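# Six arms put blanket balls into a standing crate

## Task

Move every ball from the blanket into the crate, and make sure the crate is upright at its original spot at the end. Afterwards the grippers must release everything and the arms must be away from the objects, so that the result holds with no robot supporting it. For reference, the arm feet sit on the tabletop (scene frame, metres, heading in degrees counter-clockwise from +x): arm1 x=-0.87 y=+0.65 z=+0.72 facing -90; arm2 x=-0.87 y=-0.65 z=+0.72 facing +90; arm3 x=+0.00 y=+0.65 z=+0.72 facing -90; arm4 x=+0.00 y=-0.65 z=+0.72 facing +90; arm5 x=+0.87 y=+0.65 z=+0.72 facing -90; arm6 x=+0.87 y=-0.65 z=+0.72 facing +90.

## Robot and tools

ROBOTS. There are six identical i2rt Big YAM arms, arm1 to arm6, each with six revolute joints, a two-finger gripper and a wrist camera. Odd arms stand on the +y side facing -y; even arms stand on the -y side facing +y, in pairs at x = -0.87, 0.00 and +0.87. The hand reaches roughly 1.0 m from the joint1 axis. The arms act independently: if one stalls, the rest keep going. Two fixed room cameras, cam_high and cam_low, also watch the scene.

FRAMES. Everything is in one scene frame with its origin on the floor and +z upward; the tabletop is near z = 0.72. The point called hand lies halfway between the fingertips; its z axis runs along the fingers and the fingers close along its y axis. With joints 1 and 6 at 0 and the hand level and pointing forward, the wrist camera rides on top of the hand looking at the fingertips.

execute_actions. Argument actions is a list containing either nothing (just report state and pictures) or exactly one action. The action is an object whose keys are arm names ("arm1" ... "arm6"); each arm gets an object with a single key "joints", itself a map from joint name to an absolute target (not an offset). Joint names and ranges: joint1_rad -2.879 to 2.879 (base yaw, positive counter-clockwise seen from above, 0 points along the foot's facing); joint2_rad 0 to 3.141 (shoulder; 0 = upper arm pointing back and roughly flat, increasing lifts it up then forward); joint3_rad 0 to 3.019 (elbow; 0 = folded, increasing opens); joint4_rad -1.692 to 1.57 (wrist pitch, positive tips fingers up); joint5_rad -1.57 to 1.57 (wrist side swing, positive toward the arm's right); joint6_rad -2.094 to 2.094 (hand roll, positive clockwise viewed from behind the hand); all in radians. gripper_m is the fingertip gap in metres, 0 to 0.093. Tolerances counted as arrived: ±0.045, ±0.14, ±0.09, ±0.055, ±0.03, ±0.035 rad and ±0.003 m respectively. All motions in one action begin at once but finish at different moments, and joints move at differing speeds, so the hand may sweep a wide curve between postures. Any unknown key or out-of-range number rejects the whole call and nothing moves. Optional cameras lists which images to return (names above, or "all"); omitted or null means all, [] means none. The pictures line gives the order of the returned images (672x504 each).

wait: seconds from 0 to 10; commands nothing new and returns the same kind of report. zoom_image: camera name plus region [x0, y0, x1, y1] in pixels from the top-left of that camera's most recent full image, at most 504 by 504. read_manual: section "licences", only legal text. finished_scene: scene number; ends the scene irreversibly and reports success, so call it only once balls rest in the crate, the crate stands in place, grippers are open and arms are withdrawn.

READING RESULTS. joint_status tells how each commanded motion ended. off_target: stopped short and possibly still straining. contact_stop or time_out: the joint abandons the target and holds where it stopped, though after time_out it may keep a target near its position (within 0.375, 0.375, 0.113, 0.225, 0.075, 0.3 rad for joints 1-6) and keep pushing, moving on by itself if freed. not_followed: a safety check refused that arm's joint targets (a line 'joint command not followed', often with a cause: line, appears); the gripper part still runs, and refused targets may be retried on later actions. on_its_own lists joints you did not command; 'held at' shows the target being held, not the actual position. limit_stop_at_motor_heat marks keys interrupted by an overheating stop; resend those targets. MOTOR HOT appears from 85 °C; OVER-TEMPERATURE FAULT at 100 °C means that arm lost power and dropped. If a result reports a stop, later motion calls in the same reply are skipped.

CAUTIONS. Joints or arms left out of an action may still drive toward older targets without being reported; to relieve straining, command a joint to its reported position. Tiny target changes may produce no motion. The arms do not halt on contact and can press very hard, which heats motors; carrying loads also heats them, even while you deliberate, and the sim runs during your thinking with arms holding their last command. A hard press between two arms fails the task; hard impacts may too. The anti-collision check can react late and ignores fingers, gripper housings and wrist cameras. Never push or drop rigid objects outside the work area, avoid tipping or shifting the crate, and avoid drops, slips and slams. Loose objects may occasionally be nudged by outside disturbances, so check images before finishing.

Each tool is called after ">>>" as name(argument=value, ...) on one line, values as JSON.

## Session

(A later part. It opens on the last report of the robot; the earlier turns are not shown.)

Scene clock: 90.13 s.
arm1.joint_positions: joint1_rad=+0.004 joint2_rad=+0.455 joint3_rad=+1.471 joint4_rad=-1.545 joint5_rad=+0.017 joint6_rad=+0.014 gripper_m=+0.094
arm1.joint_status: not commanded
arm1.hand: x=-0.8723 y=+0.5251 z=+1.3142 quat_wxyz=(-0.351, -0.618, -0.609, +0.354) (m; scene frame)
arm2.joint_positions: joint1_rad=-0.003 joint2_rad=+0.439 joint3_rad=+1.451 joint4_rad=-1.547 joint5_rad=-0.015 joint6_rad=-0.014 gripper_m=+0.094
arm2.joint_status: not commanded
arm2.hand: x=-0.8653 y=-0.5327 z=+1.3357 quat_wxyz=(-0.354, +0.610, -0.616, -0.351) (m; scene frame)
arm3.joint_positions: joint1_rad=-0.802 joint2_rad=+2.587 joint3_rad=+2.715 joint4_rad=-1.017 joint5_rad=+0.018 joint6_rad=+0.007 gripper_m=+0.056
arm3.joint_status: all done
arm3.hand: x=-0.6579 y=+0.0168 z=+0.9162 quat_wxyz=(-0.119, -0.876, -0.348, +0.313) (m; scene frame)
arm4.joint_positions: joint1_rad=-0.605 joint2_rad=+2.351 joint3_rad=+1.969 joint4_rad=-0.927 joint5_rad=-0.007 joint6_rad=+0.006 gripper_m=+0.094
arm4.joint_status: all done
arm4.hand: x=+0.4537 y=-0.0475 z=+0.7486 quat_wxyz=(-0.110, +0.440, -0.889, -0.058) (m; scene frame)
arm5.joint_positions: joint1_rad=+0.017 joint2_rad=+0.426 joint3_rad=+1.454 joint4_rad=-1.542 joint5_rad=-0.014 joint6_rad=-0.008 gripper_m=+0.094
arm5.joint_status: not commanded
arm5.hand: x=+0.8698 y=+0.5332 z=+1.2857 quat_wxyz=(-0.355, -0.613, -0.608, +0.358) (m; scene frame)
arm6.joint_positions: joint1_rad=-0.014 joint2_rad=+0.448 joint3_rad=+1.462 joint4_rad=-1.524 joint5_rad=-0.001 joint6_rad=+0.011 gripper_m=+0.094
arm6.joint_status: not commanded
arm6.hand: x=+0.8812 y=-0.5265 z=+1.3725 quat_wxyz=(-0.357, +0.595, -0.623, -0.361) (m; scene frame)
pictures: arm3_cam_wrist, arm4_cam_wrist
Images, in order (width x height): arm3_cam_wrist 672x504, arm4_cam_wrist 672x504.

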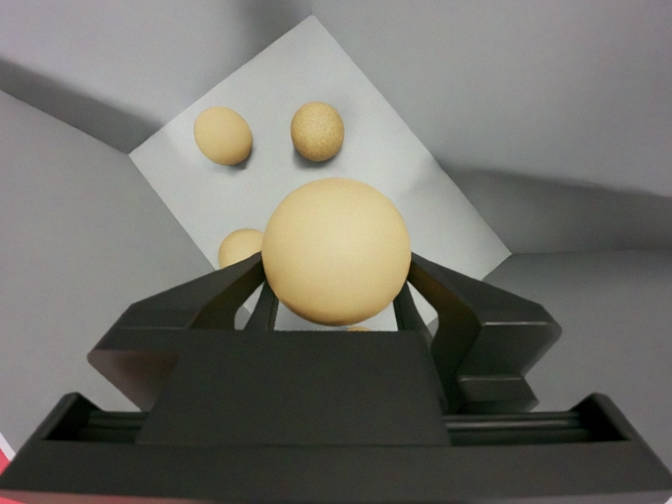

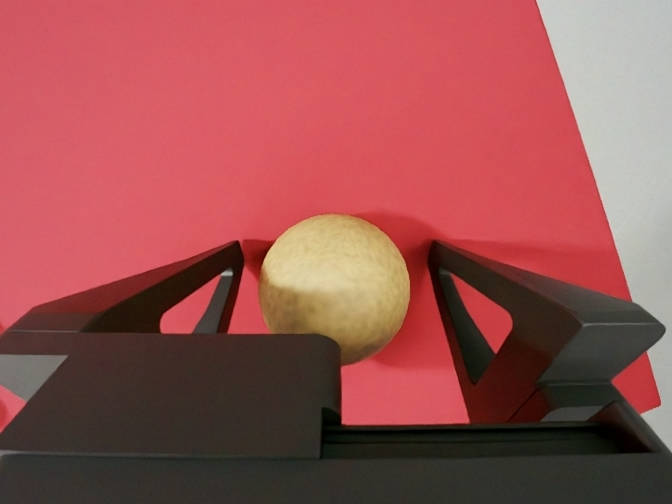

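>>> execute_actions(actions=[{"arm4":{"joints":{"gripper_m":0.035}},"arm3":{"joints":{"joint2_rad":2.65}}}], cameras=[])

>>> execute_actions(actions=[{"arm4":{"joints":{"joint2_rad":1.75,"joint3_rad":1.75,"joint4_rad":-1.5}},"arm3":{"joints":{"gripper_m":0.072}}}], cameras=["arm3_cam_wrist"])

>>> execute_actions(actions=[{"arm4":{"joints":{"joint1_rad":0.93}},"arm3":{"joints":{"joint2_rad":2.33}}}], cameras=["cam_high","arm4_cam_wrist"])

Scene clock: 91.50 s.
arm1.joint_positions: joint1_rad=+0.004 joint2_rad=+0.455 joint3_rad=+1.471 joint4_rad=-1.545 joint5_rad=+0.017 joint6_rad=+0.014 gripper_m=+0.094
arm1.joint_status: not commanded
arm1.hand: x=-0.8723 y=+0.5251 z=+1.3142 quat_wxyz=(-0.351, -0.618, -0.609, +0.354) (m; scene frame)
arm2.joint_positions: joint1_rad=-0.003 joint2_rad=+0.439 joint3_rad=+1.451 joint4_rad=-1.547 joint5_rad=-0.015 joint6_rad=-0.014 gripper_m=+0.094
arm2.joint_status: not commanded
arm2.hand: x=-0.8653 y=-0.5327 z=+1.3357 quat_wxyz=(-0.354, +0.610, -0.616, -0.351) (m; scene frame)
arm3.joint_positions: joint1_rad=-0.802 joint2_rad=+2.637 joint3_rad=+2.715 joint4_rad=-1.017 joint5_rad=+0.018 joint6_rad=+0.007 gripper_m=+0.056
arm3.joint_status: all done
arm3.hand: x=-0.6571 y=+0.0176 z=+0.8720 quat_wxyz=(-0.110, -0.883, -0.351, +0.292) (m; scene frame)
arm4.joint_positions: joint1_rad=-0.605 joint2_rad=+2.351 joint3_rad=+1.969 joint4_rad=-0.927 joint5_rad=-0.007 joint6_rad=+0.006 gripper_m=+0.054
arm4.joint_status: gripper_m off_target (ended at +0.054, target +0.035)
arm4.hand: x=+0.4537 y=-0.0475 z=+0.7486 quat_wxyz=(-0.110, +0.440, -0.889, -0.058) (m; scene frame)
arm5.joint_positions: joint1_rad=+0.017 joint2_rad=+0.426 joint3_rad=+1.454 joint4_rad=-1.542 joint5_rad=-0.014 joint6_rad=-0.008 gripper_m=+0.094
arm5.joint_status: not commanded
arm5.hand: x=+0.8698 y=+0.5332 z=+1.2857 quat_wxyz=(-0.355, -0.613, -0.608, +0.358) (m; scene frame)
arm6.joint_positions: joint1_rad=-0.014 joint2_rad=+0.448 joint3_rad=+1.462 joint4_rad=-1.524 joint5_rad=-0.001 joint6_rad=+0.011 gripper_m=+0.094
arm6.joint_status: not commanded
arm6.hand: x=+0.8812 y=-0.5265 z=+1.3725 quat_wxyz=(-0.357, +0.595, -0.623, -0.361) (m; scene frame)
pictures: none
No camera images: the call's "cameras" was empty. Leave "cameras" out to get every camera's image.

Scene clock: 93.07 s.
arm1.joint_positions: joint1_rad=+0.004 joint2_rad=+0.455 joint3_rad=+1.471 joint4_rad=-1.545 joint5_rad=+0.017 joint6_rad=+0.014 gripper_m=+0.094
arm1.joint_status: not commanded
arm1.hand: x=-0.8723 y=+0.5251 z=+1.3142 quat_wxyz=(-0.351, -0.618, -0.609, +0.354) (m; scene frame)
arm2.joint_positions: joint1_rad=-0.003 joint2_rad=+0.439 joint3_rad=+1.451 joint4_rad=-1.547 joint5_rad=-0.015 joint6_rad=-0.014 gripper_m=+0.094
arm2.joint_status: not commanded
arm2.hand: x=-0.8653 y=-0.5327 z=+1.3357 quat_wxyz=(-0.354, +0.610, -0.616, -0.351) (m; scene frame)
arm3.joint_positions: joint1_rad=-0.802 joint2_rad=+2.637 joint3_rad=+2.715 joint4_rad=-1.017 joint5_rad=+0.018 joint6_rad=+0.007 gripper_m=+0.072
arm3.joint_status: all done
arm3.hand: x=-0.6571 y=+0.0176 z=+0.8720 quat_wxyz=(-0.110, -0.883, -0.351, +0.292) (m; scene frame)
arm4.joint_positions: joint1_rad=-0.605 joint2_rad=+1.730 joint3_rad=+1.739 joint4_rad=-1.483 joint5_rad=-0.007 joint6_rad=+0.006 gripper_m=+0.054
arm4.joint_status: all done
arm4.hand: x=+0.3350 y=-0.2042 z=+1.0314 quat_wxyz=(-0.037, +0.443, -0.896, -0.021) (m; scene frame)
arm5.joint_positions: joint1_rad=+0.017 joint2_rad=+0.426 joint3_rad=+1.454 joint4_rad=-1.542 joint5_rad=-0.014 joint6_rad=-0.008 gripper_m=+0.094
arm5.joint_status: not commanded
arm5.hand: x=+0.8698 y=+0.5332 z=+1.2857 quat_wxyz=(-0.355, -0.613, -0.608, +0.358) (m; scene frame)
arm6.joint_positions: joint1_rad=-0.014 joint2_rad=+0.448 joint3_rad=+1.462 joint4_rad=-1.524 joint5_rad=-0.001 joint6_rad=+0.011 gripper_m=+0.094
arm6.joint_status: not commanded
arm6.hand: x=+0.8812 y=-0.5265 z=+1.3725 quat_wxyz=(-0.357, +0.595, -0.623, -0.361) (m; scene frame)
pictures: arm3_cam_wrist
Images, in order (width x height): arm3_cam_wrist 672x504.

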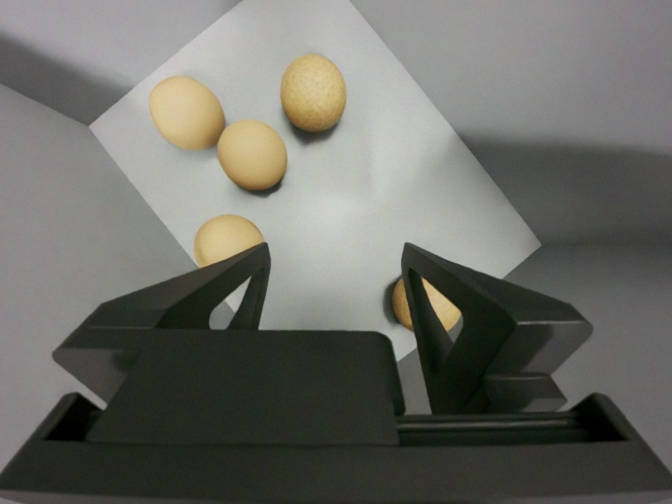

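Scene clock: 94.87 s.
arm1.joint_positions: joint1_rad=+0.004 joint2_rad=+0.455 joint3_rad=+1.471 joint4_rad=-1.545 joint5_rad=+0.017 joint6_rad=+0.014 gripper_m=+0.094
arm1.joint_status: not commanded
arm1.hand: x=-0.8723 y=+0.5251 z=+1.3142 quat_wxyz=(-0.351, -0.618, -0.609, +0.354) (m; scene frame)
arm2.joint_positions: joint1_rad=-0.003 joint2_rad=+0.439 joint3_rad=+1.451 joint4_rad=-1.547 joint5_rad=-0.015 joint6_rad=-0.014 gripper_m=+0.094
arm2.joint_status: not commanded
arm2.hand: x=-0.8653 y=-0.5327 z=+1.3357 quat_wxyz=(-0.354, +0.610, -0.616, -0.351) (m; scene frame)
arm3.joint_positions: joint1_rad=-0.802 joint2_rad=+2.332 joint3_rad=+2.737 joint4_rad=-1.012 joint5_rad=+0.018 joint6_rad=+0.007 gripper_m=+0.072
arm3.joint_status: all done
arm3.hand: x=-0.6376 y=+0.0365 z=+1.1538 quat_wxyz=(-0.169, -0.824, -0.326, +0.432) (m; scene frame)
arm4.joint_positions: joint1_rad=+0.936 joint2_rad=+1.735 joint3_rad=+1.739 joint4_rad=-1.483 joint5_rad=-0.009 joint6_rad=+0.006 gripper_m=+0.054
arm4.joint_status: all done
arm4.hand: x=-0.4323 y=-0.3009 z=+1.0346 quat_wxyz=(-0.005, +0.941, -0.334, -0.046) (m; scene frame)
arm5.joint_positions: joint1_rad=+0.017 joint2_rad=+0.426 joint3_rad=+1.454 joint4_rad=-1.542 joint5_rad=-0.014 joint6_rad=-0.008 gripper_m=+0.094
arm5.joint_status: not commanded
arm5.hand: x=+0.8698 y=+0.5332 z=+1.2857 quat_wxyz=(-0.355, -0.613, -0.608, +0.358) (m; scene frame)
arm6.joint_positions: joint1_rad=-0.014 joint2_rad=+0.448 joint3_rad=+1.462 joint4_rad=-1.524 joint5_rad=-0.001 joint6_rad=+0.011 gripper_m=+0.094
arm6.joint_status: not commanded
arm6.hand: x=+0.8812 y=-0.5265 z=+1.3725 quat_wxyz=(-0.357, +0.595, -0.623, -0.361) (m; scene frame)
pictures: arm4_cam_wrist, cam_high
Images, in order (width x height): arm4_cam_wrist 672x504, cam_high 672x504.

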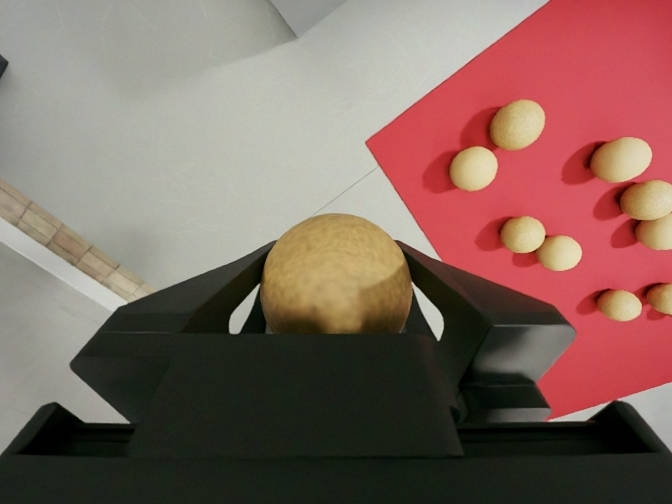

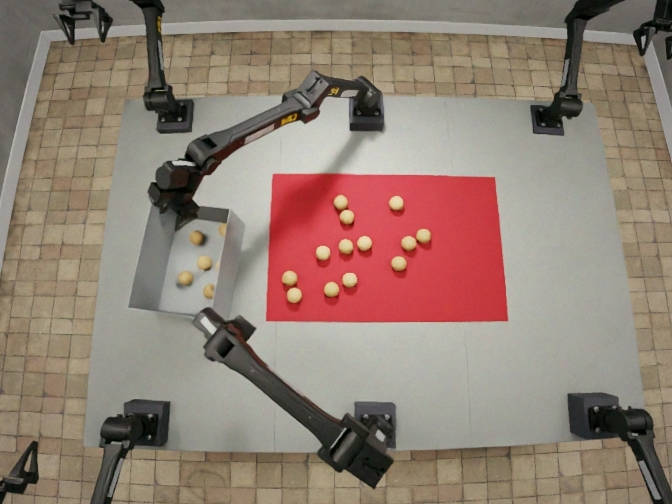

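>>> execute_actions(actions=[{"arm4":{"joints":{"joint2_rad":2.22,"joint3_rad":2.5,"joint4_rad":-1.2}},"arm3":{"joints":{"joint1_rad":0.247,"joint2_rad":1.609,"joint3_rad":1.08,"joint4_rad":-1.02,"gripper_m":0.094}}}], cameras=["arm3_cam_wrist","arm4_cam_wrist"])

Scene clock: 97.53 s.
arm1.joint_positions: joint1_rad=+0.004 joint2_rad=+0.455 joint3_rad=+1.471 joint4_rad=-1.545 joint5_rad=+0.017 joint6_rad=+0.014 gripper_m=+0.094
arm1.joint_status: not commanded
arm1.hand: x=-0.8723 y=+0.5251 z=+1.3142 quat_wxyz=(-0.351, -0.618, -0.609, +0.354) (m; scene frame)
arm2.joint_positions: joint1_rad=-0.003 joint2_rad=+0.439 joint3_rad=+1.451 joint4_rad=-1.547 joint5_rad=-0.015 joint6_rad=-0.014 gripper_m=+0.094
arm2.joint_status: not commanded
arm2.hand: x=-0.8653 y=-0.5327 z=+1.3357 quat_wxyz=(-0.354, +0.610, -0.616, -0.351) (m; scene frame)
arm3.joint_positions: joint1_rad=+0.238 joint2_rad=+1.613 joint3_rad=+1.083 joint4_rad=-1.010 joint5_rad=+0.014 joint6_rad=+0.007 gripper_m=+0.094
arm3.joint_status: all done
arm3.hand: x=+0.1023 y=+0.2193 z=+0.8522 quat_wxyz=(-0.008, -0.620, -0.784, +0.016) (m; scene frame)
arm4.joint_positions: joint1_rad=+0.936 joint2_rad=+2.215 joint3_rad=+2.460 joint4_rad=-1.217 joint5_rad=-0.009 joint6_rad=+0.006 gripper_m=+0.054
arm4.joint_status: all done
arm4.hand: x=-0.6329 y=-0.1396 z=+1.0662 quat_wxyz=(-0.087, +0.901, -0.320, -0.281) (m; scene frame)
arm5.joint_positions: joint1_rad=+0.017 joint2_rad=+0.426 joint3_rad=+1.454 joint4_rad=-1.542 joint5_rad=-0.014 joint6_rad=-0.008 gripper_m=+0.094
arm5.joint_status: not commanded
arm5.hand: x=+0.8698 y=+0.5332 z=+1.2857 quat_wxyz=(-0.355, -0.613, -0.608, +0.358) (m; scene frame)
arm6.joint_positions: joint1_rad=-0.014 joint2_rad=+0.448 joint3_rad=+1.462 joint4_rad=-1.524 joint5_rad=-0.001 joint6_rad=+0.011 gripper_m=+0.094
arm6.joint_status: not commanded
arm6.hand: x=+0.8812 y=-0.5265 z=+1.3725 quat_wxyz=(-0.357, +0.595, -0.623, -0.361) (m; scene frame)
pictures: arm3_cam_wrist, arm4_cam_wrist
Images, in order (width x height): arm3_cam_wrist 672x504, arm4_cam_wrist 672x504.

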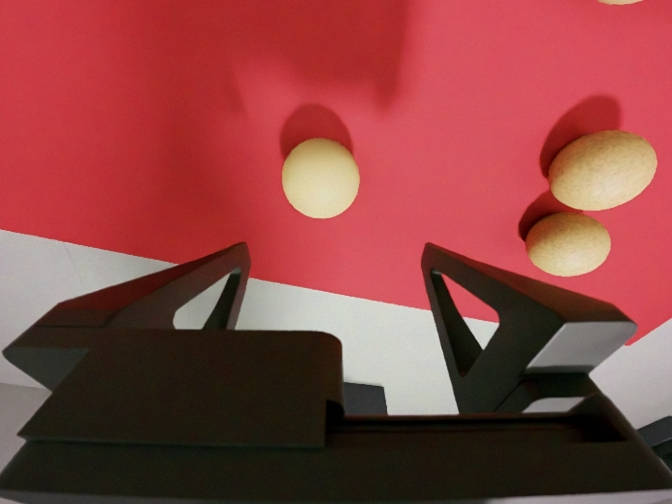

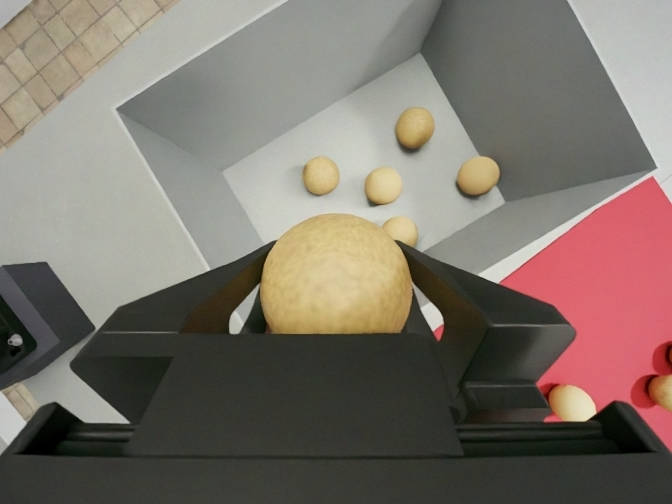

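>>> execute_actions(actions=[{"arm4":{"joints":{"joint1_rad":0.95,"joint2_rad":2.57,"joint3_rad":2.7,"joint4_rad":-1.1}},"arm3":{"joints":{"joint1_rad":0.268,"joint2_rad":1.787,"joint3_rad":1.0,"joint4_rad":-0.76}}}], cameras=["arm3_cam_wrist","arm4_cam_wrist"])

Scene clock: 99.37 s.
arm1.joint_positions: joint1_rad=+0.004 joint2_rad=+0.455 joint3_rad=+1.471 joint4_rad=-1.545 joint5_rad=+0.017 joint6_rad=+0.014 gripper_m=+0.094
arm1.joint_status: not commanded
arm1.hand: x=-0.8723 y=+0.5251 z=+1.3142 quat_wxyz=(-0.351, -0.618, -0.609, +0.354) (m; scene frame)
arm2.joint_positions: joint1_rad=-0.003 joint2_rad=+0.439 joint3_rad=+1.451 joint4_rad=-1.547 joint5_rad=-0.015 joint6_rad=-0.014 gripper_m=+0.094
arm2.joint_status: not commanded
arm2.hand: x=-0.8653 y=-0.5327 z=+1.3357 quat_wxyz=(-0.354, +0.610, -0.616, -0.351) (m; scene frame)
arm3.joint_positions: joint1_rad=+0.260 joint2_rad=+1.792 joint3_rad=+0.997 joint4_rad=-0.779 joint5_rad=+0.015 joint6_rad=+0.007 gripper_m=+0.094
arm3.joint_status: all done
arm3.hand: x=+0.1103 y=+0.2259 z=+0.7517 quat_wxyz=(+0.006, -0.612, -0.791, +0.006) (m; scene frame)
arm4.joint_positions: joint1_rad=+0.936 joint2_rad=+2.587 joint3_rad=+2.673 joint4_rad=-1.114 joint5_rad=-0.009 joint6_rad=+0.006 gripper_m=+0.054
arm4.joint_status: all done
arm4.hand: x=-0.6923 y=-0.0951 z=+0.8791 quat_wxyz=(-0.078, +0.908, -0.323, -0.256) (m; scene frame)
arm5.joint_positions: joint1_rad=+0.017 joint2_rad=+0.426 joint3_rad=+1.454 joint4_rad=-1.542 joint5_rad=-0.014 joint6_rad=-0.008 gripper_m=+0.094
arm5.joint_status: not commanded
arm5.hand: x=+0.8698 y=+0.5332 z=+1.2857 quat_wxyz=(-0.355, -0.613, -0.608, +0.358) (m; scene frame)
arm6.joint_positions: joint1_rad=-0.014 joint2_rad=+0.448 joint3_rad=+1.462 joint4_rad=-1.524 joint5_rad=-0.001 joint6_rad=+0.011 gripper_m=+0.094
arm6.joint_status: not commanded
arm6.hand: x=+0.8812 y=-0.5265 z=+1.3725 quat_wxyz=(-0.357, +0.595, -0.623, -0.361) (m; scene frame)
pictures: arm3_cam_wrist, arm4_cam_wrist
Images, in order (width x height): arm3_cam_wrist 672x504, arm4_cam_wrist 672x504.

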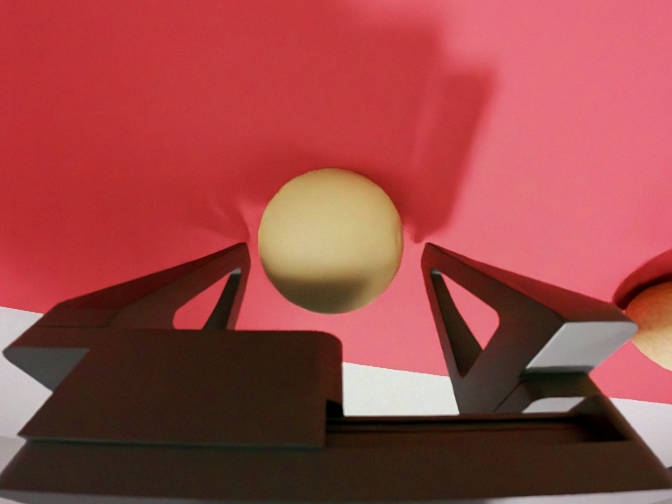

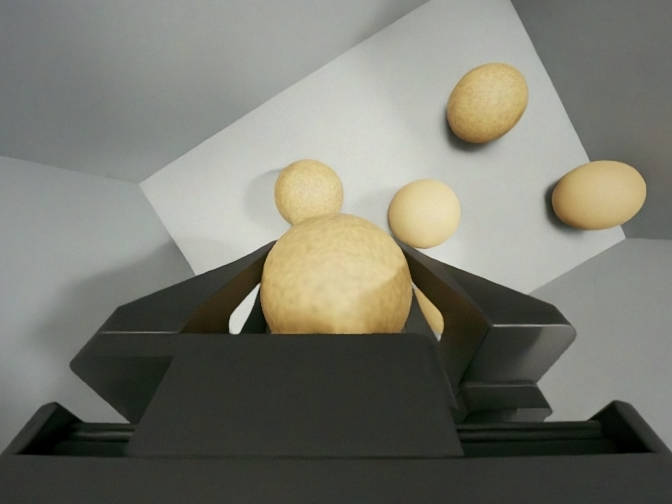

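Reach goes further than I thought (x=-0.69). Proceed.

>>> execute_actions(actions=[{"arm4":{"joints":{"gripper_m":0.07}},"arm3":{"joints":{"gripper_m":0.035}}}], cameras=[])

>>> execute_actions(actions=[{"arm4":{"joints":{"joint2_rad":2.3}},"arm3":{"joints":{"joint2_rad":1.45,"joint3_rad":1.45,"joint4_rad":-1.5}}}], cameras=["arm3_cam_wrist"])

>>> execute_actions(actions=[{"arm4":{"joints":{"joint2_rad":1.75,"joint3_rad":1.75,"joint4_rad":-1.5,"gripper_m":0.094}},"arm3":{"joints":{"joint1_rad":-0.8}}}], cameras=["cam_high"])

Scene clock: 100.53 s.
arm1.joint_positions: joint1_rad=+0.004 joint2_rad=+0.455 joint3_rad=+1.471 joint4_rad=-1.545 joint5_rad=+0.017 joint6_rad=+0.014 gripper_m=+0.094
arm1.joint_status: not commanded
arm1.hand: x=-0.8723 y=+0.5251 z=+1.3142 quat_wxyz=(-0.351, -0.618, -0.609, +0.354) (m; scene frame)
arm2.joint_positions: joint1_rad=-0.003 joint2_rad=+0.439 joint3_rad=+1.451 joint4_rad=-1.547 joint5_rad=-0.015 joint6_rad=-0.014 gripper_m=+0.094
arm2.joint_status: not commanded
arm2.hand: x=-0.8653 y=-0.5327 z=+1.3357 quat_wxyz=(-0.354, +0.610, -0.616, -0.351) (m; scene frame)
arm3.joint_positions: joint1_rad=+0.260 joint2_rad=+1.792 joint3_rad=+0.997 joint4_rad=-0.779 joint5_rad=+0.015 joint6_rad=+0.007 gripper_m=+0.055
arm3.joint_status: gripper_m off_target (ended at +0.055, target +0.035)
arm3.hand: x=+0.1102 y=+0.2259 z=+0.7517 quat_wxyz=(+0.006, -0.612, -0.791, +0.006) (m; scene frame)
arm4.joint_positions: joint1_rad=+0.936 joint2_rad=+2.587 joint3_rad=+2.673 joint4_rad=-1.114 joint5_rad=-0.009 joint6_rad=+0.006 gripper_m=+0.070
arm4.joint_status: all done
arm4.hand: x=-0.6923 y=-0.0951 z=+0.8791 quat_wxyz=(-0.078, +0.908, -0.323, -0.256) (m; scene frame)
arm5.joint_positions: joint1_rad=+0.017 joint2_rad=+0.426 joint3_rad=+1.454 joint4_rad=-1.542 joint5_rad=-0.014 joint6_rad=-0.008 gripper_m=+0.094
arm5.joint_status: not commanded
arm5.hand: x=+0.8698 y=+0.5332 z=+1.2857 quat_wxyz=(-0.355, -0.613, -0.608, +0.358) (m; scene frame)
arm6.joint_positions: joint1_rad=-0.014 joint2_rad=+0.448 joint3_rad=+1.462 joint4_rad=-1.524 joint5_rad=-0.001 joint6_rad=+0.011 gripper_m=+0.094
arm6.joint_status: not commanded
arm6.hand: x=+0.8812 y=-0.5265 z=+1.3725 quat_wxyz=(-0.357, +0.595, -0.623, -0.361) (m; scene frame)
pictures: none
No camera images: the call's "cameras" was empty. Leave "cameras" out to get every camera's image.

Scene clock: 102.00 s.
arm1.joint_positions: joint1_rad=+0.004 joint2_rad=+0.455 joint3_rad=+1.471 joint4_rad=-1.545 joint5_rad=+0.017 joint6_rad=+0.014 gripper_m=+0.094
arm1.joint_status: not commanded
arm1.hand: x=-0.8723 y=+0.5251 z=+1.3142 quat_wxyz=(-0.351, -0.618, -0.609, +0.354) (m; scene frame)
arm2.joint_positions: joint1_rad=-0.003 joint2_rad=+0.439 joint3_rad=+1.451 joint4_rad=-1.547 joint5_rad=-0.015 joint6_rad=-0.014 gripper_m=+0.094
arm2.joint_status: not commanded
arm2.hand: x=-0.8653 y=-0.5327 z=+1.3357 quat_wxyz=(-0.354, +0.610, -0.616, -0.351) (m; scene frame)
arm3.joint_positions: joint1_rad=+0.260 joint2_rad=+1.453 joint3_rad=+1.440 joint4_rad=-1.482 joint5_rad=+0.015 joint6_rad=+0.007 gripper_m=+0.055
arm3.joint_status: all done
arm3.hand: x=+0.1125 y=+0.2190 z=+1.0496 quat_wxyz=(-0.026, -0.612, -0.790, +0.030) (m; scene frame)
arm4.joint_positions: joint1_rad=+0.936 joint2_rad=+2.266 joint3_rad=+2.696 joint4_rad=-1.114 joint5_rad=-0.009 joint6_rad=+0.006 gripper_m=+0.070
arm4.joint_status: all done
arm4.hand: x=-0.6650 y=-0.1124 z=+1.1652 quat_wxyz=(-0.132, +0.851, -0.303, -0.407) (m; scene frame)
arm5.joint_positions: joint1_rad=+0.017 joint2_rad=+0.426 joint3_rad=+1.454 joint4_rad=-1.542 joint5_rad=-0.014 joint6_rad=-0.008 gripper_m=+0.094
arm5.joint_status: not commanded
arm5.hand: x=+0.8698 y=+0.5332 z=+1.2857 quat_wxyz=(-0.355, -0.613, -0.608, +0.358) (m; scene frame)
arm6.joint_positions: joint1_rad=-0.014 joint2_rad=+0.448 joint3_rad=+1.462 joint4_rad=-1.524 joint5_rad=-0.001 joint6_rad=+0.011 gripper_m=+0.094
arm6.joint_status: not commanded
arm6.hand: x=+0.8812 y=-0.5265 z=+1.3725 quat_wxyz=(-0.357, +0.595, -0.623, -0.361) (m; scene frame)
pictures: arm3_cam_wrist
Images, in order (width x height): arm3_cam_wrist 672x504.

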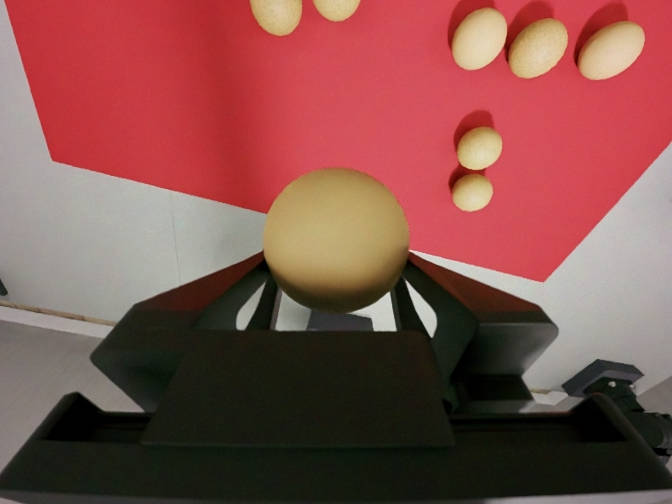

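Scene clock: 104.00 s.
arm1.joint_positions: joint1_rad=+0.004 joint2_rad=+0.455 joint3_rad=+1.471 joint4_rad=-1.545 joint5_rad=+0.017 joint6_rad=+0.014 gripper_m=+0.094
arm1.joint_status: not commanded
arm1.hand: x=-0.8723 y=+0.5251 z=+1.3142 quat_wxyz=(-0.351, -0.618, -0.609, +0.354) (m; scene frame)
arm2.joint_positions: joint1_rad=-0.003 joint2_rad=+0.439 joint3_rad=+1.451 joint4_rad=-1.547 joint5_rad=-0.015 joint6_rad=-0.014 gripper_m=+0.094
arm2.joint_status: not commanded
arm2.hand: x=-0.8653 y=-0.5327 z=+1.3357 quat_wxyz=(-0.354, +0.610, -0.616, -0.351) (m; scene frame)
arm3.joint_positions: joint1_rad=-0.800 joint2_rad=+1.453 joint3_rad=+1.440 joint4_rad=-1.482 joint5_rad=+0.017 joint6_rad=+0.007 gripper_m=+0.055
arm3.joint_status: all done
arm3.hand: x=-0.3213 y=+0.3419 z=+1.0500 quat_wxyz=(-0.007, -0.927, -0.372, +0.039) (m; scene frame)
arm4.joint_positions: joint1_rad=+0.936 joint2_rad=+1.747 joint3_rad=+1.745 joint4_rad=-1.485 joint5_rad=-0.009 joint6_rad=+0.006 gripper_m=+0.094
arm4.joint_status: all done
arm4.hand: x=-0.4340 y=-0.2996 z=+1.0306 quat_wxyz=(-0.004, +0.942, -0.334, -0.042) (m; scene frame)
arm5.joint_positions: joint1_rad=+0.017 joint2_rad=+0.426 joint3_rad=+1.454 joint4_rad=-1.542 joint5_rad=-0.014 joint6_rad=-0.008 gripper_m=+0.094
arm5.joint_status: not commanded
arm5.hand: x=+0.8698 y=+0.5332 z=+1.2857 quat_wxyz=(-0.355, -0.613, -0.608, +0.358) (m; scene frame)
arm6.joint_positions: joint1_rad=-0.014 joint2_rad=+0.448 joint3_rad=+1.462 joint4_rad=-1.524 joint5_rad=-0.001 joint6_rad=+0.011 gripper_m=+0.094
arm6.joint_status: not commanded
arm6.hand: x=+0.8812 y=-0.5265 z=+1.3725 quat_wxyz=(-0.357, +0.595, -0.623, -0.361) (m; scene frame)
pictures: cam_high
Images, in order (width x height): cam_high 672x504.

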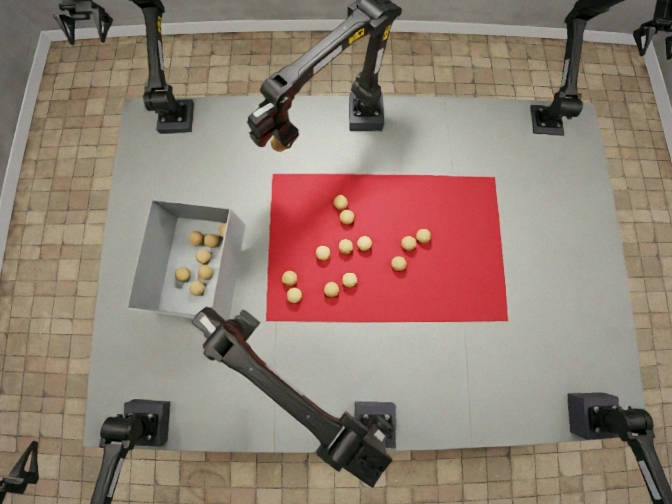

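>>> execute_actions(actions=[{"arm4":{"joints":{"joint1_rad":0.621,"joint2_rad":1.915,"joint3_rad":1.525,"joint4_rad":-1.16}},"arm3":{"joints":{"joint2_rad":2.27,"joint3_rad":2.7,"joint4_rad":-1.1}}}], cameras=["cam_high","arm3_cam_wrist","arm4_cam_wrist"])

Scene clock: 106.83 s.
arm1.joint_positions: joint1_rad=+0.004 joint2_rad=+0.455 joint3_rad=+1.471 joint4_rad=-1.545 joint5_rad=+0.017 joint6_rad=+0.014 gripper_m=+0.094
arm1.joint_status: not commanded
arm1.hand: x=-0.8723 y=+0.5251 z=+1.3142 quat_wxyz=(-0.351, -0.618, -0.609, +0.354) (m; scene frame)
arm2.joint_positions: joint1_rad=-0.003 joint2_rad=+0.439 joint3_rad=+1.451 joint4_rad=-1.547 joint5_rad=-0.015 joint6_rad=-0.014 gripper_m=+0.094
arm2.joint_status: not commanded
arm2.hand: x=-0.8653 y=-0.5327 z=+1.3357 quat_wxyz=(-0.354, +0.610, -0.616, -0.351) (m; scene frame)
arm3.joint_positions: joint1_rad=-0.800 joint2_rad=+2.249 joint3_rad=+2.666 joint4_rad=-1.122 joint5_rad=+0.017 joint6_rad=+0.007 gripper_m=+0.055
arm3.joint_status: all done
arm3.hand: x=-0.6101 y=+0.0608 z=+1.1647 quat_wxyz=(-0.152, -0.843, -0.335, +0.392) (m; scene frame)
arm4.joint_positions: joint1_rad=+0.620 joint2_rad=+1.931 joint3_rad=+1.510 joint4_rad=-1.177 joint5_rad=-0.007 joint6_rad=+0.006 gripper_m=+0.094
arm4.joint_status: all done
arm4.hand: x=-0.3067 y=-0.1805 z=+0.8418 quat_wxyz=(+0.016, +0.878, -0.479, +0.010) (m; scene frame)
arm5.joint_positions: joint1_rad=+0.017 joint2_rad=+0.426 joint3_rad=+1.454 joint4_rad=-1.542 joint5_rad=-0.014 joint6_rad=-0.008 gripper_m=+0.094
arm5.joint_status: not commanded
arm5.hand: x=+0.8698 y=+0.5332 z=+1.2857 quat_wxyz=(-0.355, -0.613, -0.608, +0.358) (m; scene frame)
arm6.joint_positions: joint1_rad=-0.014 joint2_rad=+0.448 joint3_rad=+1.462 joint4_rad=-1.524 joint5_rad=-0.001 joint6_rad=+0.011 gripper_m=+0.094
arm6.joint_status: not commanded
arm6.hand: x=+0.8812 y=-0.5265 z=+1.3725 quat_wxyz=(-0.357, +0.595, -0.623, -0.361) (m; scene frame)
pictures: arm3_cam_wrist, arm4_cam_wrist, cam_high
Images, in order (width x height): arm3_cam_wrist 672x504, arm4_cam_wrist 672x504, cam_high 672x504.

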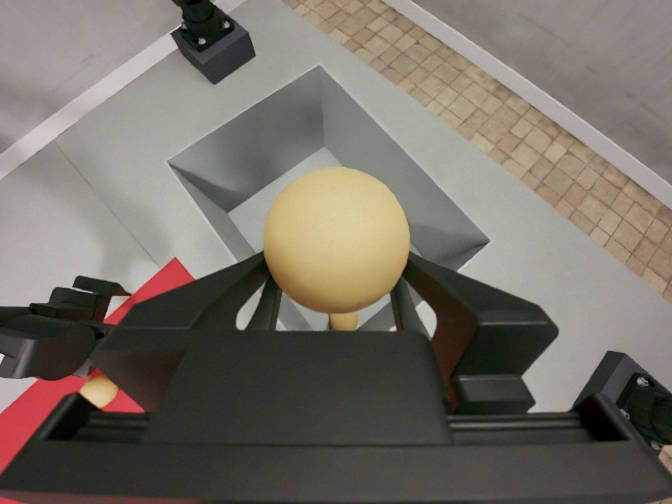

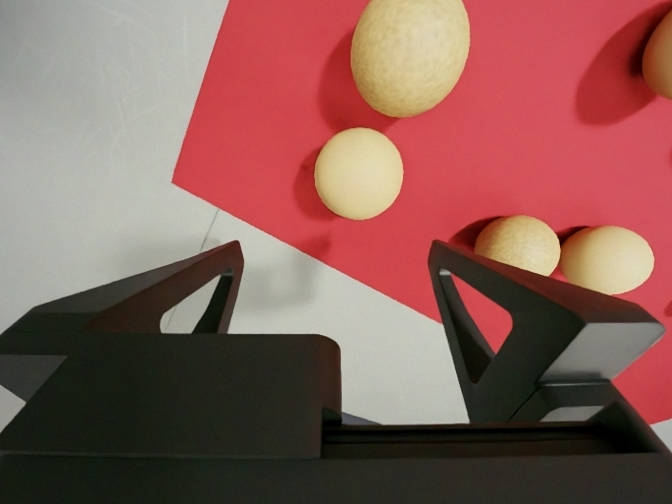

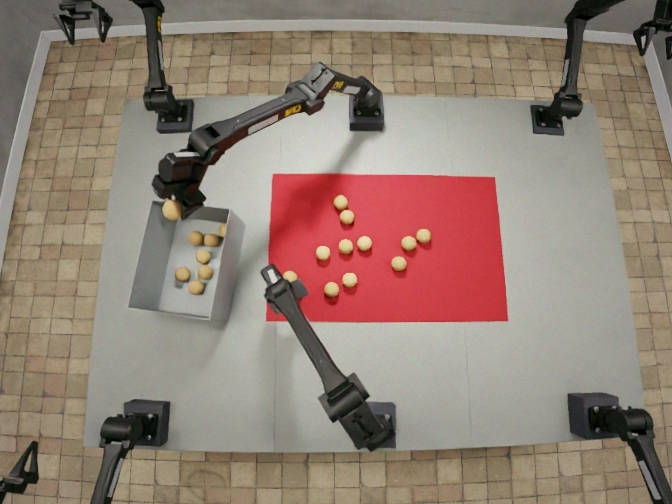

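>>> execute_actions(actions=[{"arm4":{"joints":{"joint1_rad":0.59,"joint2_rad":2.06,"joint3_rad":1.45,"joint4_rad":-0.945}},"arm3":{"joints":{"joint1_rad":-0.82,"joint2_rad":2.63,"joint3_rad":2.74,"joint4_rad":-1.05}}}], cameras=["arm3_cam_wrist","arm4_cam_wrist"])

Scene clock: 109.33 s.
arm1.joint_positions: joint1_rad=+0.004 joint2_rad=+0.455 joint3_rad=+1.471 joint4_rad=-1.545 joint5_rad=+0.017 joint6_rad=+0.014 gripper_m=+0.094
arm1.joint_status: not commanded
arm1.hand: x=-0.8723 y=+0.5251 z=+1.3142 quat_wxyz=(-0.351, -0.618, -0.609, +0.354) (m; scene frame)
arm2.joint_positions: joint1_rad=-0.003 joint2_rad=+0.439 joint3_rad=+1.451 joint4_rad=-1.547 joint5_rad=-0.015 joint6_rad=-0.014 gripper_m=+0.094
arm2.joint_status: not commanded
arm2.hand: x=-0.8653 y=-0.5327 z=+1.3357 quat_wxyz=(-0.354, +0.610, -0.616, -0.351) (m; scene frame)
arm3.joint_positions: joint1_rad=-0.815 joint2_rad=+2.613 joint3_rad=+2.714 joint4_rad=-1.055 joint5_rad=+0.018 joint6_rad=+0.002 gripper_m=+0.055
arm3.joint_status: all done
arm3.hand: x=-0.6603 y=+0.0309 z=+0.8865 quat_wxyz=(-0.105, -0.887, -0.348, +0.286) (m; scene frame)
arm4.joint_positions: joint1_rad=+0.598 joint2_rad=+2.050 joint3_rad=+1.447 joint4_rad=-0.963 joint5_rad=-0.007 joint6_rad=+0.006 gripper_m=+0.094
arm4.joint_status: all done
arm4.hand: x=-0.3033 y=-0.1648 z=+0.7550 quat_wxyz=(+0.008, +0.873, -0.488, -0.004) (m; scene frame)
arm5.joint_positions: joint1_rad=+0.017 joint2_rad=+0.426 joint3_rad=+1.454 joint4_rad=-1.542 joint5_rad=-0.014 joint6_rad=-0.008 gripper_m=+0.094
arm5.joint_status: not commanded
arm5.hand: x=+0.8698 y=+0.5332 z=+1.2857 quat_wxyz=(-0.355, -0.613, -0.608, +0.358) (m; scene frame)
arm6.joint_positions: joint1_rad=-0.014 joint2_rad=+0.448 joint3_rad=+1.462 joint4_rad=-1.524 joint5_rad=-0.001 joint6_rad=+0.011 gripper_m=+0.094
arm6.joint_status: not commanded
arm6.hand: x=+0.8812 y=-0.5265 z=+1.3725 quat_wxyz=(-0.357, +0.595, -0.623, -0.361) (m; scene frame)
pictures: arm3_cam_wrist, arm4_cam_wrist
Images, in order (width x height): arm3_cam_wrist 672x504, arm4_cam_wrist 672x504.

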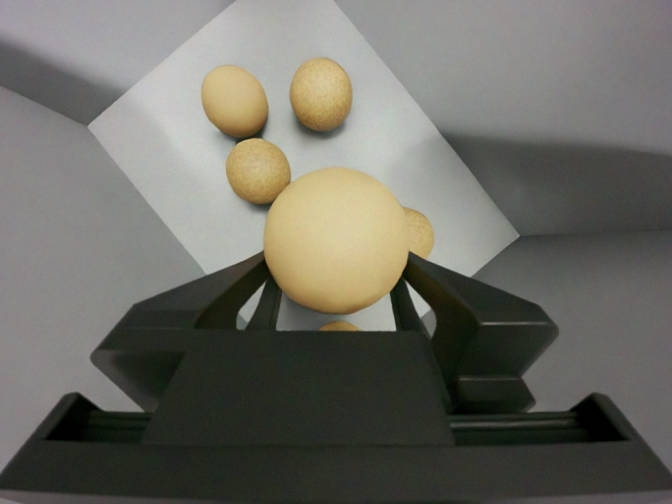

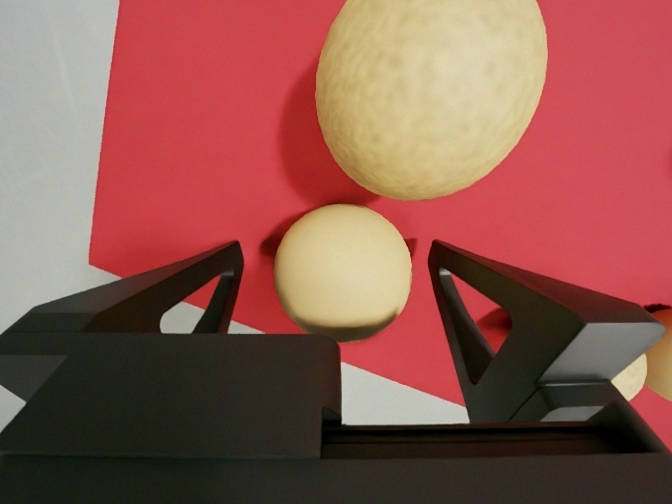

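>>> execute_actions(actions=[{"arm4":{"joints":{"gripper_m":0.035}},"arm3":{"joints":{"gripper_m":0.07}}}], cameras=[])

>>> execute_actions(actions=[{"arm4":{"joints":{"joint2_rad":1.75,"joint3_rad":1.75,"joint4_rad":-1.5}},"arm3":{"joints":{"joint2_rad":2.33}}}], cameras=["cam_high","arm4_cam_wrist"])

Scene clock: 110.37 s.
arm1.joint_positions: joint1_rad=+0.004 joint2_rad=+0.455 joint3_rad=+1.471 joint4_rad=-1.545 joint5_rad=+0.017 joint6_rad=+0.014 gripper_m=+0.094
arm1.joint_status: not commanded
arm1.hand: x=-0.8723 y=+0.5251 z=+1.3142 quat_wxyz=(-0.351, -0.618, -0.609, +0.354) (m; scene frame)
arm2.joint_positions: joint1_rad=-0.003 joint2_rad=+0.439 joint3_rad=+1.451 joint4_rad=-1.547 joint5_rad=-0.015 joint6_rad=-0.014 gripper_m=+0.094
arm2.joint_status: not commanded
arm2.hand: x=-0.8653 y=-0.5327 z=+1.3357 quat_wxyz=(-0.354, +0.610, -0.616, -0.351) (m; scene frame)
arm3.joint_positions: joint1_rad=-0.815 joint2_rad=+2.613 joint3_rad=+2.714 joint4_rad=-1.055 joint5_rad=+0.018 joint6_rad=+0.002 gripper_m=+0.070
arm3.joint_status: all done
arm3.hand: x=-0.6603 y=+0.0309 z=+0.8865 quat_wxyz=(-0.105, -0.887, -0.348, +0.286) (m; scene frame)
arm4.joint_positions: joint1_rad=+0.598 joint2_rad=+2.050 joint3_rad=+1.447 joint4_rad=-0.963 joint5_rad=-0.007 joint6_rad=+0.006 gripper_m=+0.057
arm4.joint_status: gripper_m off_target (ended at +0.057, target +0.035)
arm4.hand: x=-0.3033 y=-0.1648 z=+0.7550 quat_wxyz=(+0.008, +0.873, -0.488, -0.004) (m; scene frame)
arm5.joint_positions: joint1_rad=+0.017 joint2_rad=+0.426 joint3_rad=+1.454 joint4_rad=-1.542 joint5_rad=-0.014 joint6_rad=-0.008 gripper_m=+0.094
arm5.joint_status: not commanded
arm5.hand: x=+0.8698 y=+0.5332 z=+1.2857 quat_wxyz=(-0.355, -0.613, -0.608, +0.358) (m; scene frame)
arm6.joint_positions: joint1_rad=-0.014 joint2_rad=+0.448 joint3_rad=+1.462 joint4_rad=-1.524 joint5_rad=-0.001 joint6_rad=+0.011 gripper_m=+0.094
arm6.joint_status: not commanded
arm6.hand: x=+0.8812 y=-0.5265 z=+1.3725 quat_wxyz=(-0.357, +0.595, -0.623, -0.361) (m; scene frame)
pictures: none
No camera images: the call's "cameras" was empty. Leave "cameras" out to get every camera's image.

Scene clock: 112.10 s.
arm1.joint_positions: joint1_rad=+0.004 joint2_rad=+0.455 joint3_rad=+1.471 joint4_rad=-1.545 joint5_rad=+0.017 joint6_rad=+0.014 gripper_m=+0.094
arm1.joint_status: not commanded
arm1.hand: x=-0.8723 y=+0.5251 z=+1.3142 quat_wxyz=(-0.351, -0.618, -0.609, +0.354) (m; scene frame)
arm2.joint_positions: joint1_rad=-0.003 joint2_rad=+0.439 joint3_rad=+1.451 joint4_rad=-1.547 joint5_rad=-0.015 joint6_rad=-0.014 gripper_m=+0.094
arm2.joint_status: not commanded
arm2.hand: x=-0.8653 y=-0.5327 z=+1.3357 quat_wxyz=(-0.354, +0.610, -0.616, -0.351) (m; scene frame)
arm3.joint_positions: joint1_rad=-0.815 joint2_rad=+2.331 joint3_rad=+2.740 joint4_rad=-1.055 joint5_rad=+0.018 joint6_rad=+0.002 gripper_m=+0.070
arm3.joint_status: all done
arm3.hand: x=-0.6409 y=+0.0492 z=+1.1476 quat_wxyz=(-0.158, -0.833, -0.326, +0.418) (m; scene frame)
arm4.joint_positions: joint1_rad=+0.598 joint2_rad=+1.734 joint3_rad=+1.751 joint4_rad=-1.482 joint5_rad=-0.007 joint6_rad=+0.006 gripper_m=+0.057
arm4.joint_status: all done
arm4.hand: x=-0.2940 y=-0.1739 z=+1.0376 quat_wxyz=(-0.016, +0.871, -0.488, -0.048) (m; scene frame)
arm5.joint_positions: joint1_rad=+0.017 joint2_rad=+0.426 joint3_rad=+1.454 joint4_rad=-1.542 joint5_rad=-0.014 joint6_rad=-0.008 gripper_m=+0.094
arm5.joint_status: not commanded
arm5.hand: x=+0.8698 y=+0.5332 z=+1.2857 quat_wxyz=(-0.355, -0.613, -0.608, +0.358) (m; scene frame)
arm6.joint_positions: joint1_rad=-0.014 joint2_rad=+0.448 joint3_rad=+1.462 joint4_rad=-1.524 joint5_rad=-0.001 joint6_rad=+0.011 gripper_m=+0.094
arm6.joint_status: not commanded
arm6.hand: x=+0.8812 y=-0.5265 z=+1.3725 quat_wxyz=(-0.357, +0.595, -0.623, -0.361) (m; scene frame)
pictures: arm4_cam_wrist, cam_high
Images, in order (width x height): arm4_cam_wrist 672x504, cam_high 672x504.

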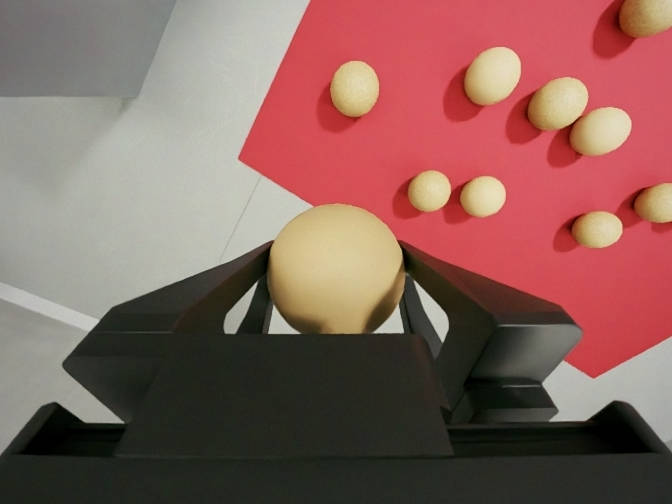

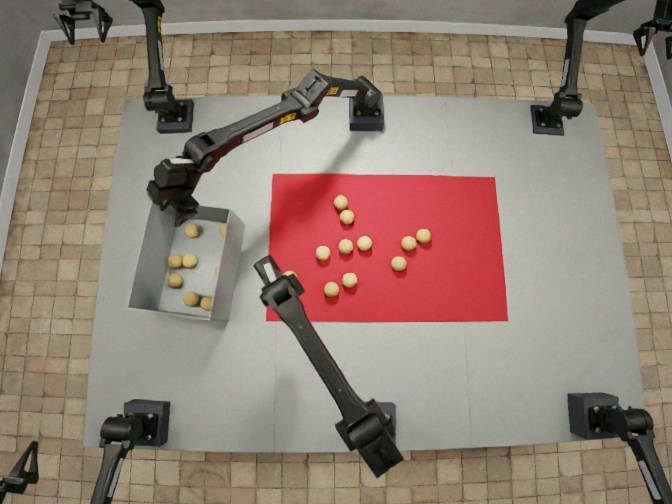

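>>> execute_actions(actions=[{"arm4":{"joints":{"joint1_rad":0.95}},"arm3":{"joints":{"joint2_rad":1.6,"joint3_rad":1.6,"joint4_rad":-1.5,"gripper_m":0.094}}}], cameras=[])

Scene clock: 114.37 s.
arm1.joint_positions: joint1_rad=+0.004 joint2_rad=+0.455 joint3_rad=+1.471 joint4_rad=-1.545 joint5_rad=+0.017 joint6_rad=+0.014 gripper_m=+0.094
arm1.joint_status: not commanded
arm1.hand: x=-0.8723 y=+0.5251 z=+1.3142 quat_wxyz=(-0.351, -0.618, -0.609, +0.354) (m; scene frame)
arm2.joint_positions: joint1_rad=-0.003 joint2_rad=+0.439 joint3_rad=+1.451 joint4_rad=-1.547 joint5_rad=-0.015 joint6_rad=-0.014 gripper_m=+0.094
arm2.joint_status: not commanded
arm2.hand: x=-0.8653 y=-0.5327 z=+1.3357 quat_wxyz=(-0.354, +0.610, -0.616, -0.351) (m; scene frame)
arm3.joint_positions: joint1_rad=-0.815 joint2_rad=+1.601 joint3_rad=+1.592 joint4_rad=-1.483 joint5_rad=+0.018 joint6_rad=+0.002 gripper_m=+0.094
arm3.joint_status: all done
arm3.hand: x=-0.3673 y=+0.3078 z=+1.0439 quat_wxyz=(-0.006, -0.929, -0.368, +0.040) (m; scene frame)
arm4.joint_positions: joint1_rad=+0.953 joint2_rad=+1.734 joint3_rad=+1.751 joint4_rad=-1.482 joint5_rad=-0.009 joint6_rad=+0.006 gripper_m=+0.057
arm4.joint_status: all done
arm4.hand: x=-0.4402 y=-0.3064 z=+1.0400 quat_wxyz=(-0.006, +0.944, -0.326, -0.053) (m; scene frame)
arm5.joint_positions: joint1_rad=+0.017 joint2_rad=+0.426 joint3_rad=+1.454 joint4_rad=-1.542 joint5_rad=-0.014 joint6_rad=-0.008 gripper_m=+0.094
arm5.joint_status: not commanded
arm5.hand: x=+0.8698 y=+0.5332 z=+1.2857 quat_wxyz=(-0.355, -0.613, -0.608, +0.358) (m; scene frame)
arm6.joint_positions: joint1_rad=-0.014 joint2_rad=+0.448 joint3_rad=+1.462 joint4_rad=-1.524 joint5_rad=-0.001 joint6_rad=+0.011 gripper_m=+0.094
arm6.joint_status: not commanded
arm6.hand: x=+0.8812 y=-0.5265 z=+1.3725 quat_wxyz=(-0.357, +0.595, -0.623, -0.361) (m; scene frame)
pictures: none
No camera images: the call's "cameras" was empty. Leave "cameras" out to get every camera's image.

>>> execute_actions(actions=[{"arm4":{"joints":{"joint1_rad":0.9,"joint2_rad":2.25,"joint3_rad":2.6,"joint4_rad":-1.15}},"arm3":{"joints":{"joint1_rad":-0.29,"joint2_rad":1.609,"joint3_rad":1.08,"joint4_rad":-1.02}}}], cameras=["arm3_cam_wrist","arm4_cam_wrist"])

Scene clock: 117.27 s.
arm1.joint_positions: joint1_rad=+0.004 joint2_rad=+0.455 joint3_rad=+1.471 joint4_rad=-1.545 joint5_rad=+0.017 joint6_rad=+0.014 gripper_m=+0.094
arm1.joint_status: not commanded
arm1.hand: x=-0.8723 y=+0.5251 z=+1.3142 quat_wxyz=(-0.351, -0.618, -0.609, +0.354) (m; scene frame)
arm2.joint_positions: joint1_rad=-0.003 joint2_rad=+0.439 joint3_rad=+1.451 joint4_rad=-1.547 joint5_rad=-0.015 joint6_rad=-0.014 gripper_m=+0.094
arm2.joint_status: not commanded
arm2.hand: x=-0.8653 y=-0.5327 z=+1.3357 quat_wxyz=(-0.354, +0.610, -0.616, -0.351) (m; scene frame)
arm3.joint_positions: joint1_rad=-0.282 joint2_rad=+1.608 joint3_rad=+1.081 joint4_rad=-1.040 joint5_rad=+0.015 joint6_rad=+0.002 gripper_m=+0.094
arm3.joint_status: all done
arm3.hand: x=-0.1233 y=+0.2328 z=+0.8541 quat_wxyz=(+0.005, -0.800, -0.600, +0.007) (m; scene frame)
arm4.joint_positions: joint1_rad=+0.901 joint2_rad=+2.240 joint3_rad=+2.562 joint4_rad=-1.168 joint5_rad=-0.009 joint6_rad=+0.006 gripper_m=+0.057
arm4.joint_status: all done
arm4.hand: x=-0.6318 y=-0.1025 z=+1.1063 quat_wxyz=(-0.113, +0.876, -0.329, -0.336) (m; scene frame)
arm5.joint_positions: joint1_rad=+0.017 joint2_rad=+0.426 joint3_rad=+1.454 joint4_rad=-1.542 joint5_rad=-0.014 joint6_rad=-0.008 gripper_m=+0.094
arm5.joint_status: not commanded
arm5.hand: x=+0.8698 y=+0.5332 z=+1.2857 quat_wxyz=(-0.355, -0.613, -0.608, +0.358) (m; scene frame)
arm6.joint_positions: joint1_rad=-0.014 joint2_rad=+0.448 joint3_rad=+1.462 joint4_rad=-1.524 joint5_rad=-0.001 joint6_rad=+0.011 gripper_m=+0.094
arm6.joint_status: not commanded
arm6.hand: x=+0.8812 y=-0.5265 z=+1.3725 quat_wxyz=(-0.357, +0.595, -0.623, -0.361) (m; scene frame)
pictures: arm3_cam_wrist, arm4_cam_wrist
Images, in order (width x height): arm3_cam_wrist 672x504, arm4_cam_wrist 672x504.

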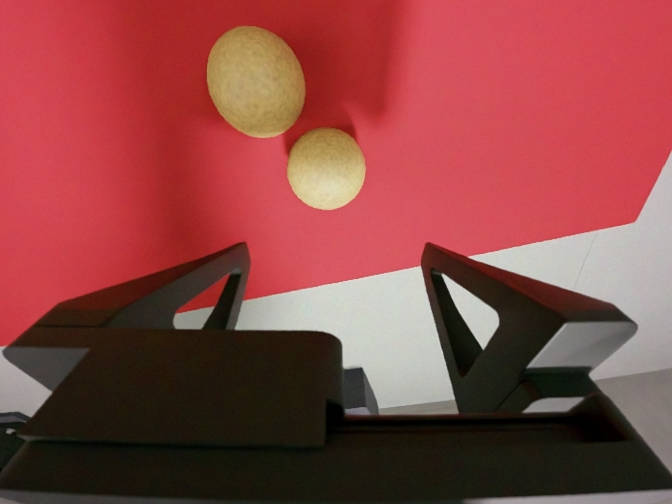

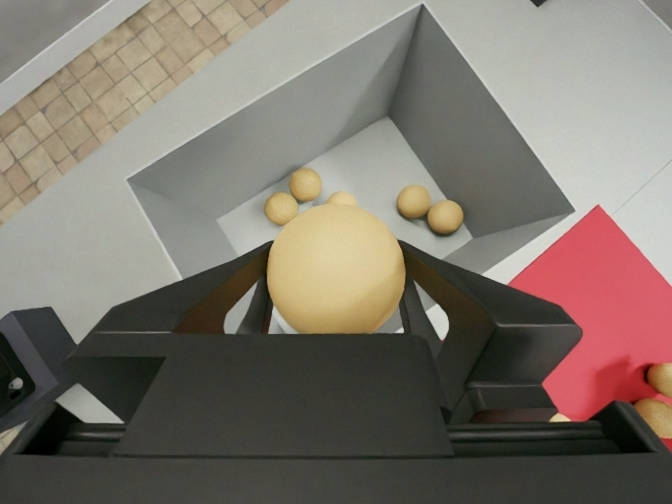

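>>> execute_actions(actions=[{"arm4":{"joints":{"joint2_rad":2.57,"joint3_rad":2.68,"joint4_rad":-1.13}},"arm3":{"joints":{"joint1_rad":-0.265,"joint2_rad":1.8,"joint3_rad":1.022,"joint4_rad":-0.775}}}], cameras=["arm3_cam_wrist","arm4_cam_wrist"])

Scene clock: 119.03 s.
arm1.joint_positions: joint1_rad=+0.004 joint2_rad=+0.455 joint3_rad=+1.471 joint4_rad=-1.545 joint5_rad=+0.017 joint6_rad=+0.014 gripper_m=+0.094
arm1.joint_status: not commanded
arm1.hand: x=-0.8723 y=+0.5251 z=+1.3142 quat_wxyz=(-0.351, -0.618, -0.609, +0.354) (m; scene frame)
arm2.joint_positions: joint1_rad=-0.003 joint2_rad=+0.439 joint3_rad=+1.451 joint4_rad=-1.547 joint5_rad=-0.015 joint6_rad=-0.014 gripper_m=+0.094
arm2.joint_status: not commanded
arm2.hand: x=-0.8653 y=-0.5327 z=+1.3357 quat_wxyz=(-0.354, +0.610, -0.616, -0.351) (m; scene frame)
arm3.joint_positions: joint1_rad=-0.276 joint2_rad=+1.806 joint3_rad=+1.020 joint4_rad=-0.794 joint5_rad=+0.015 joint6_rad=+0.002 gripper_m=+0.094
arm3.joint_status: all done
arm3.hand: x=-0.1233 y=+0.2236 z=+0.7523 quat_wxyz=(+0.009, -0.798, -0.603, +0.002) (m; scene frame)
arm4.joint_positions: joint1_rad=+0.901 joint2_rad=+2.590 joint3_rad=+2.653 joint4_rad=-1.144 joint5_rad=-0.009 joint6_rad=+0.006 gripper_m=+0.057
arm4.joint_status: all done
arm4.hand: x=-0.6649 y=-0.0780 z=+0.8625 quat_wxyz=(-0.074, +0.908, -0.341, -0.231) (m; scene frame)
arm5.joint_positions: joint1_rad=+0.017 joint2_rad=+0.426 joint3_rad=+1.454 joint4_rad=-1.542 joint5_rad=-0.014 joint6_rad=-0.008 gripper_m=+0.094
arm5.joint_status: not commanded
arm5.hand: x=+0.8698 y=+0.5332 z=+1.2857 quat_wxyz=(-0.355, -0.613, -0.608, +0.358) (m; scene frame)
arm6.joint_positions: joint1_rad=-0.014 joint2_rad=+0.448 joint3_rad=+1.462 joint4_rad=-1.524 joint5_rad=-0.001 joint6_rad=+0.011 gripper_m=+0.094
arm6.joint_status: not commanded
arm6.hand: x=+0.8812 y=-0.5265 z=+1.3725 quat_wxyz=(-0.357, +0.595, -0.623, -0.361) (m; scene frame)
pictures: arm3_cam_wrist, arm4_cam_wrist
Images, in order (width x height): arm3_cam_wrist 672x504, arm4_cam_wrist 672x504.

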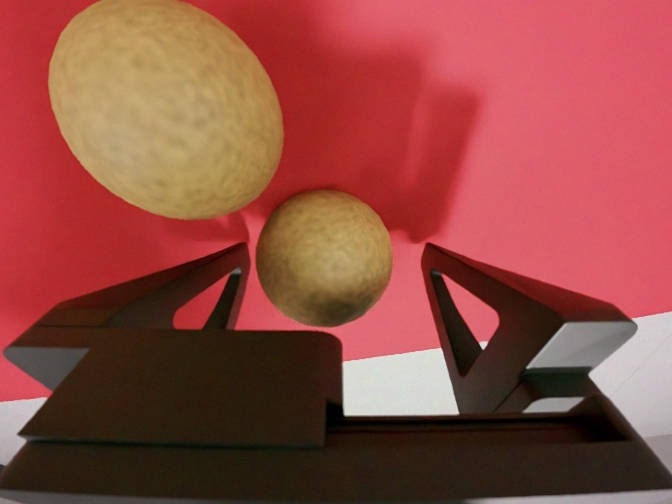

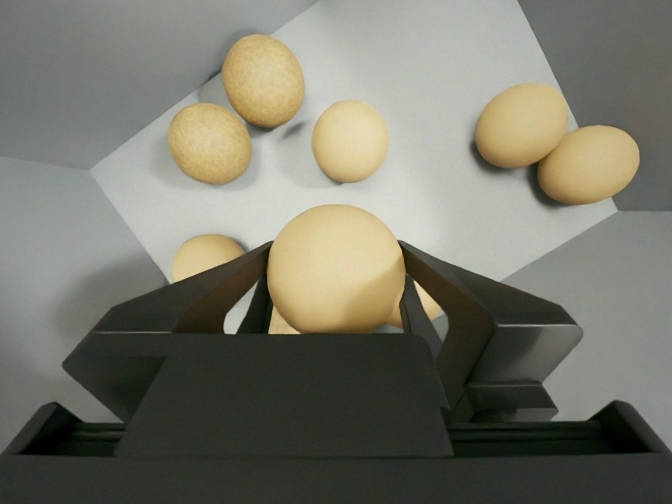

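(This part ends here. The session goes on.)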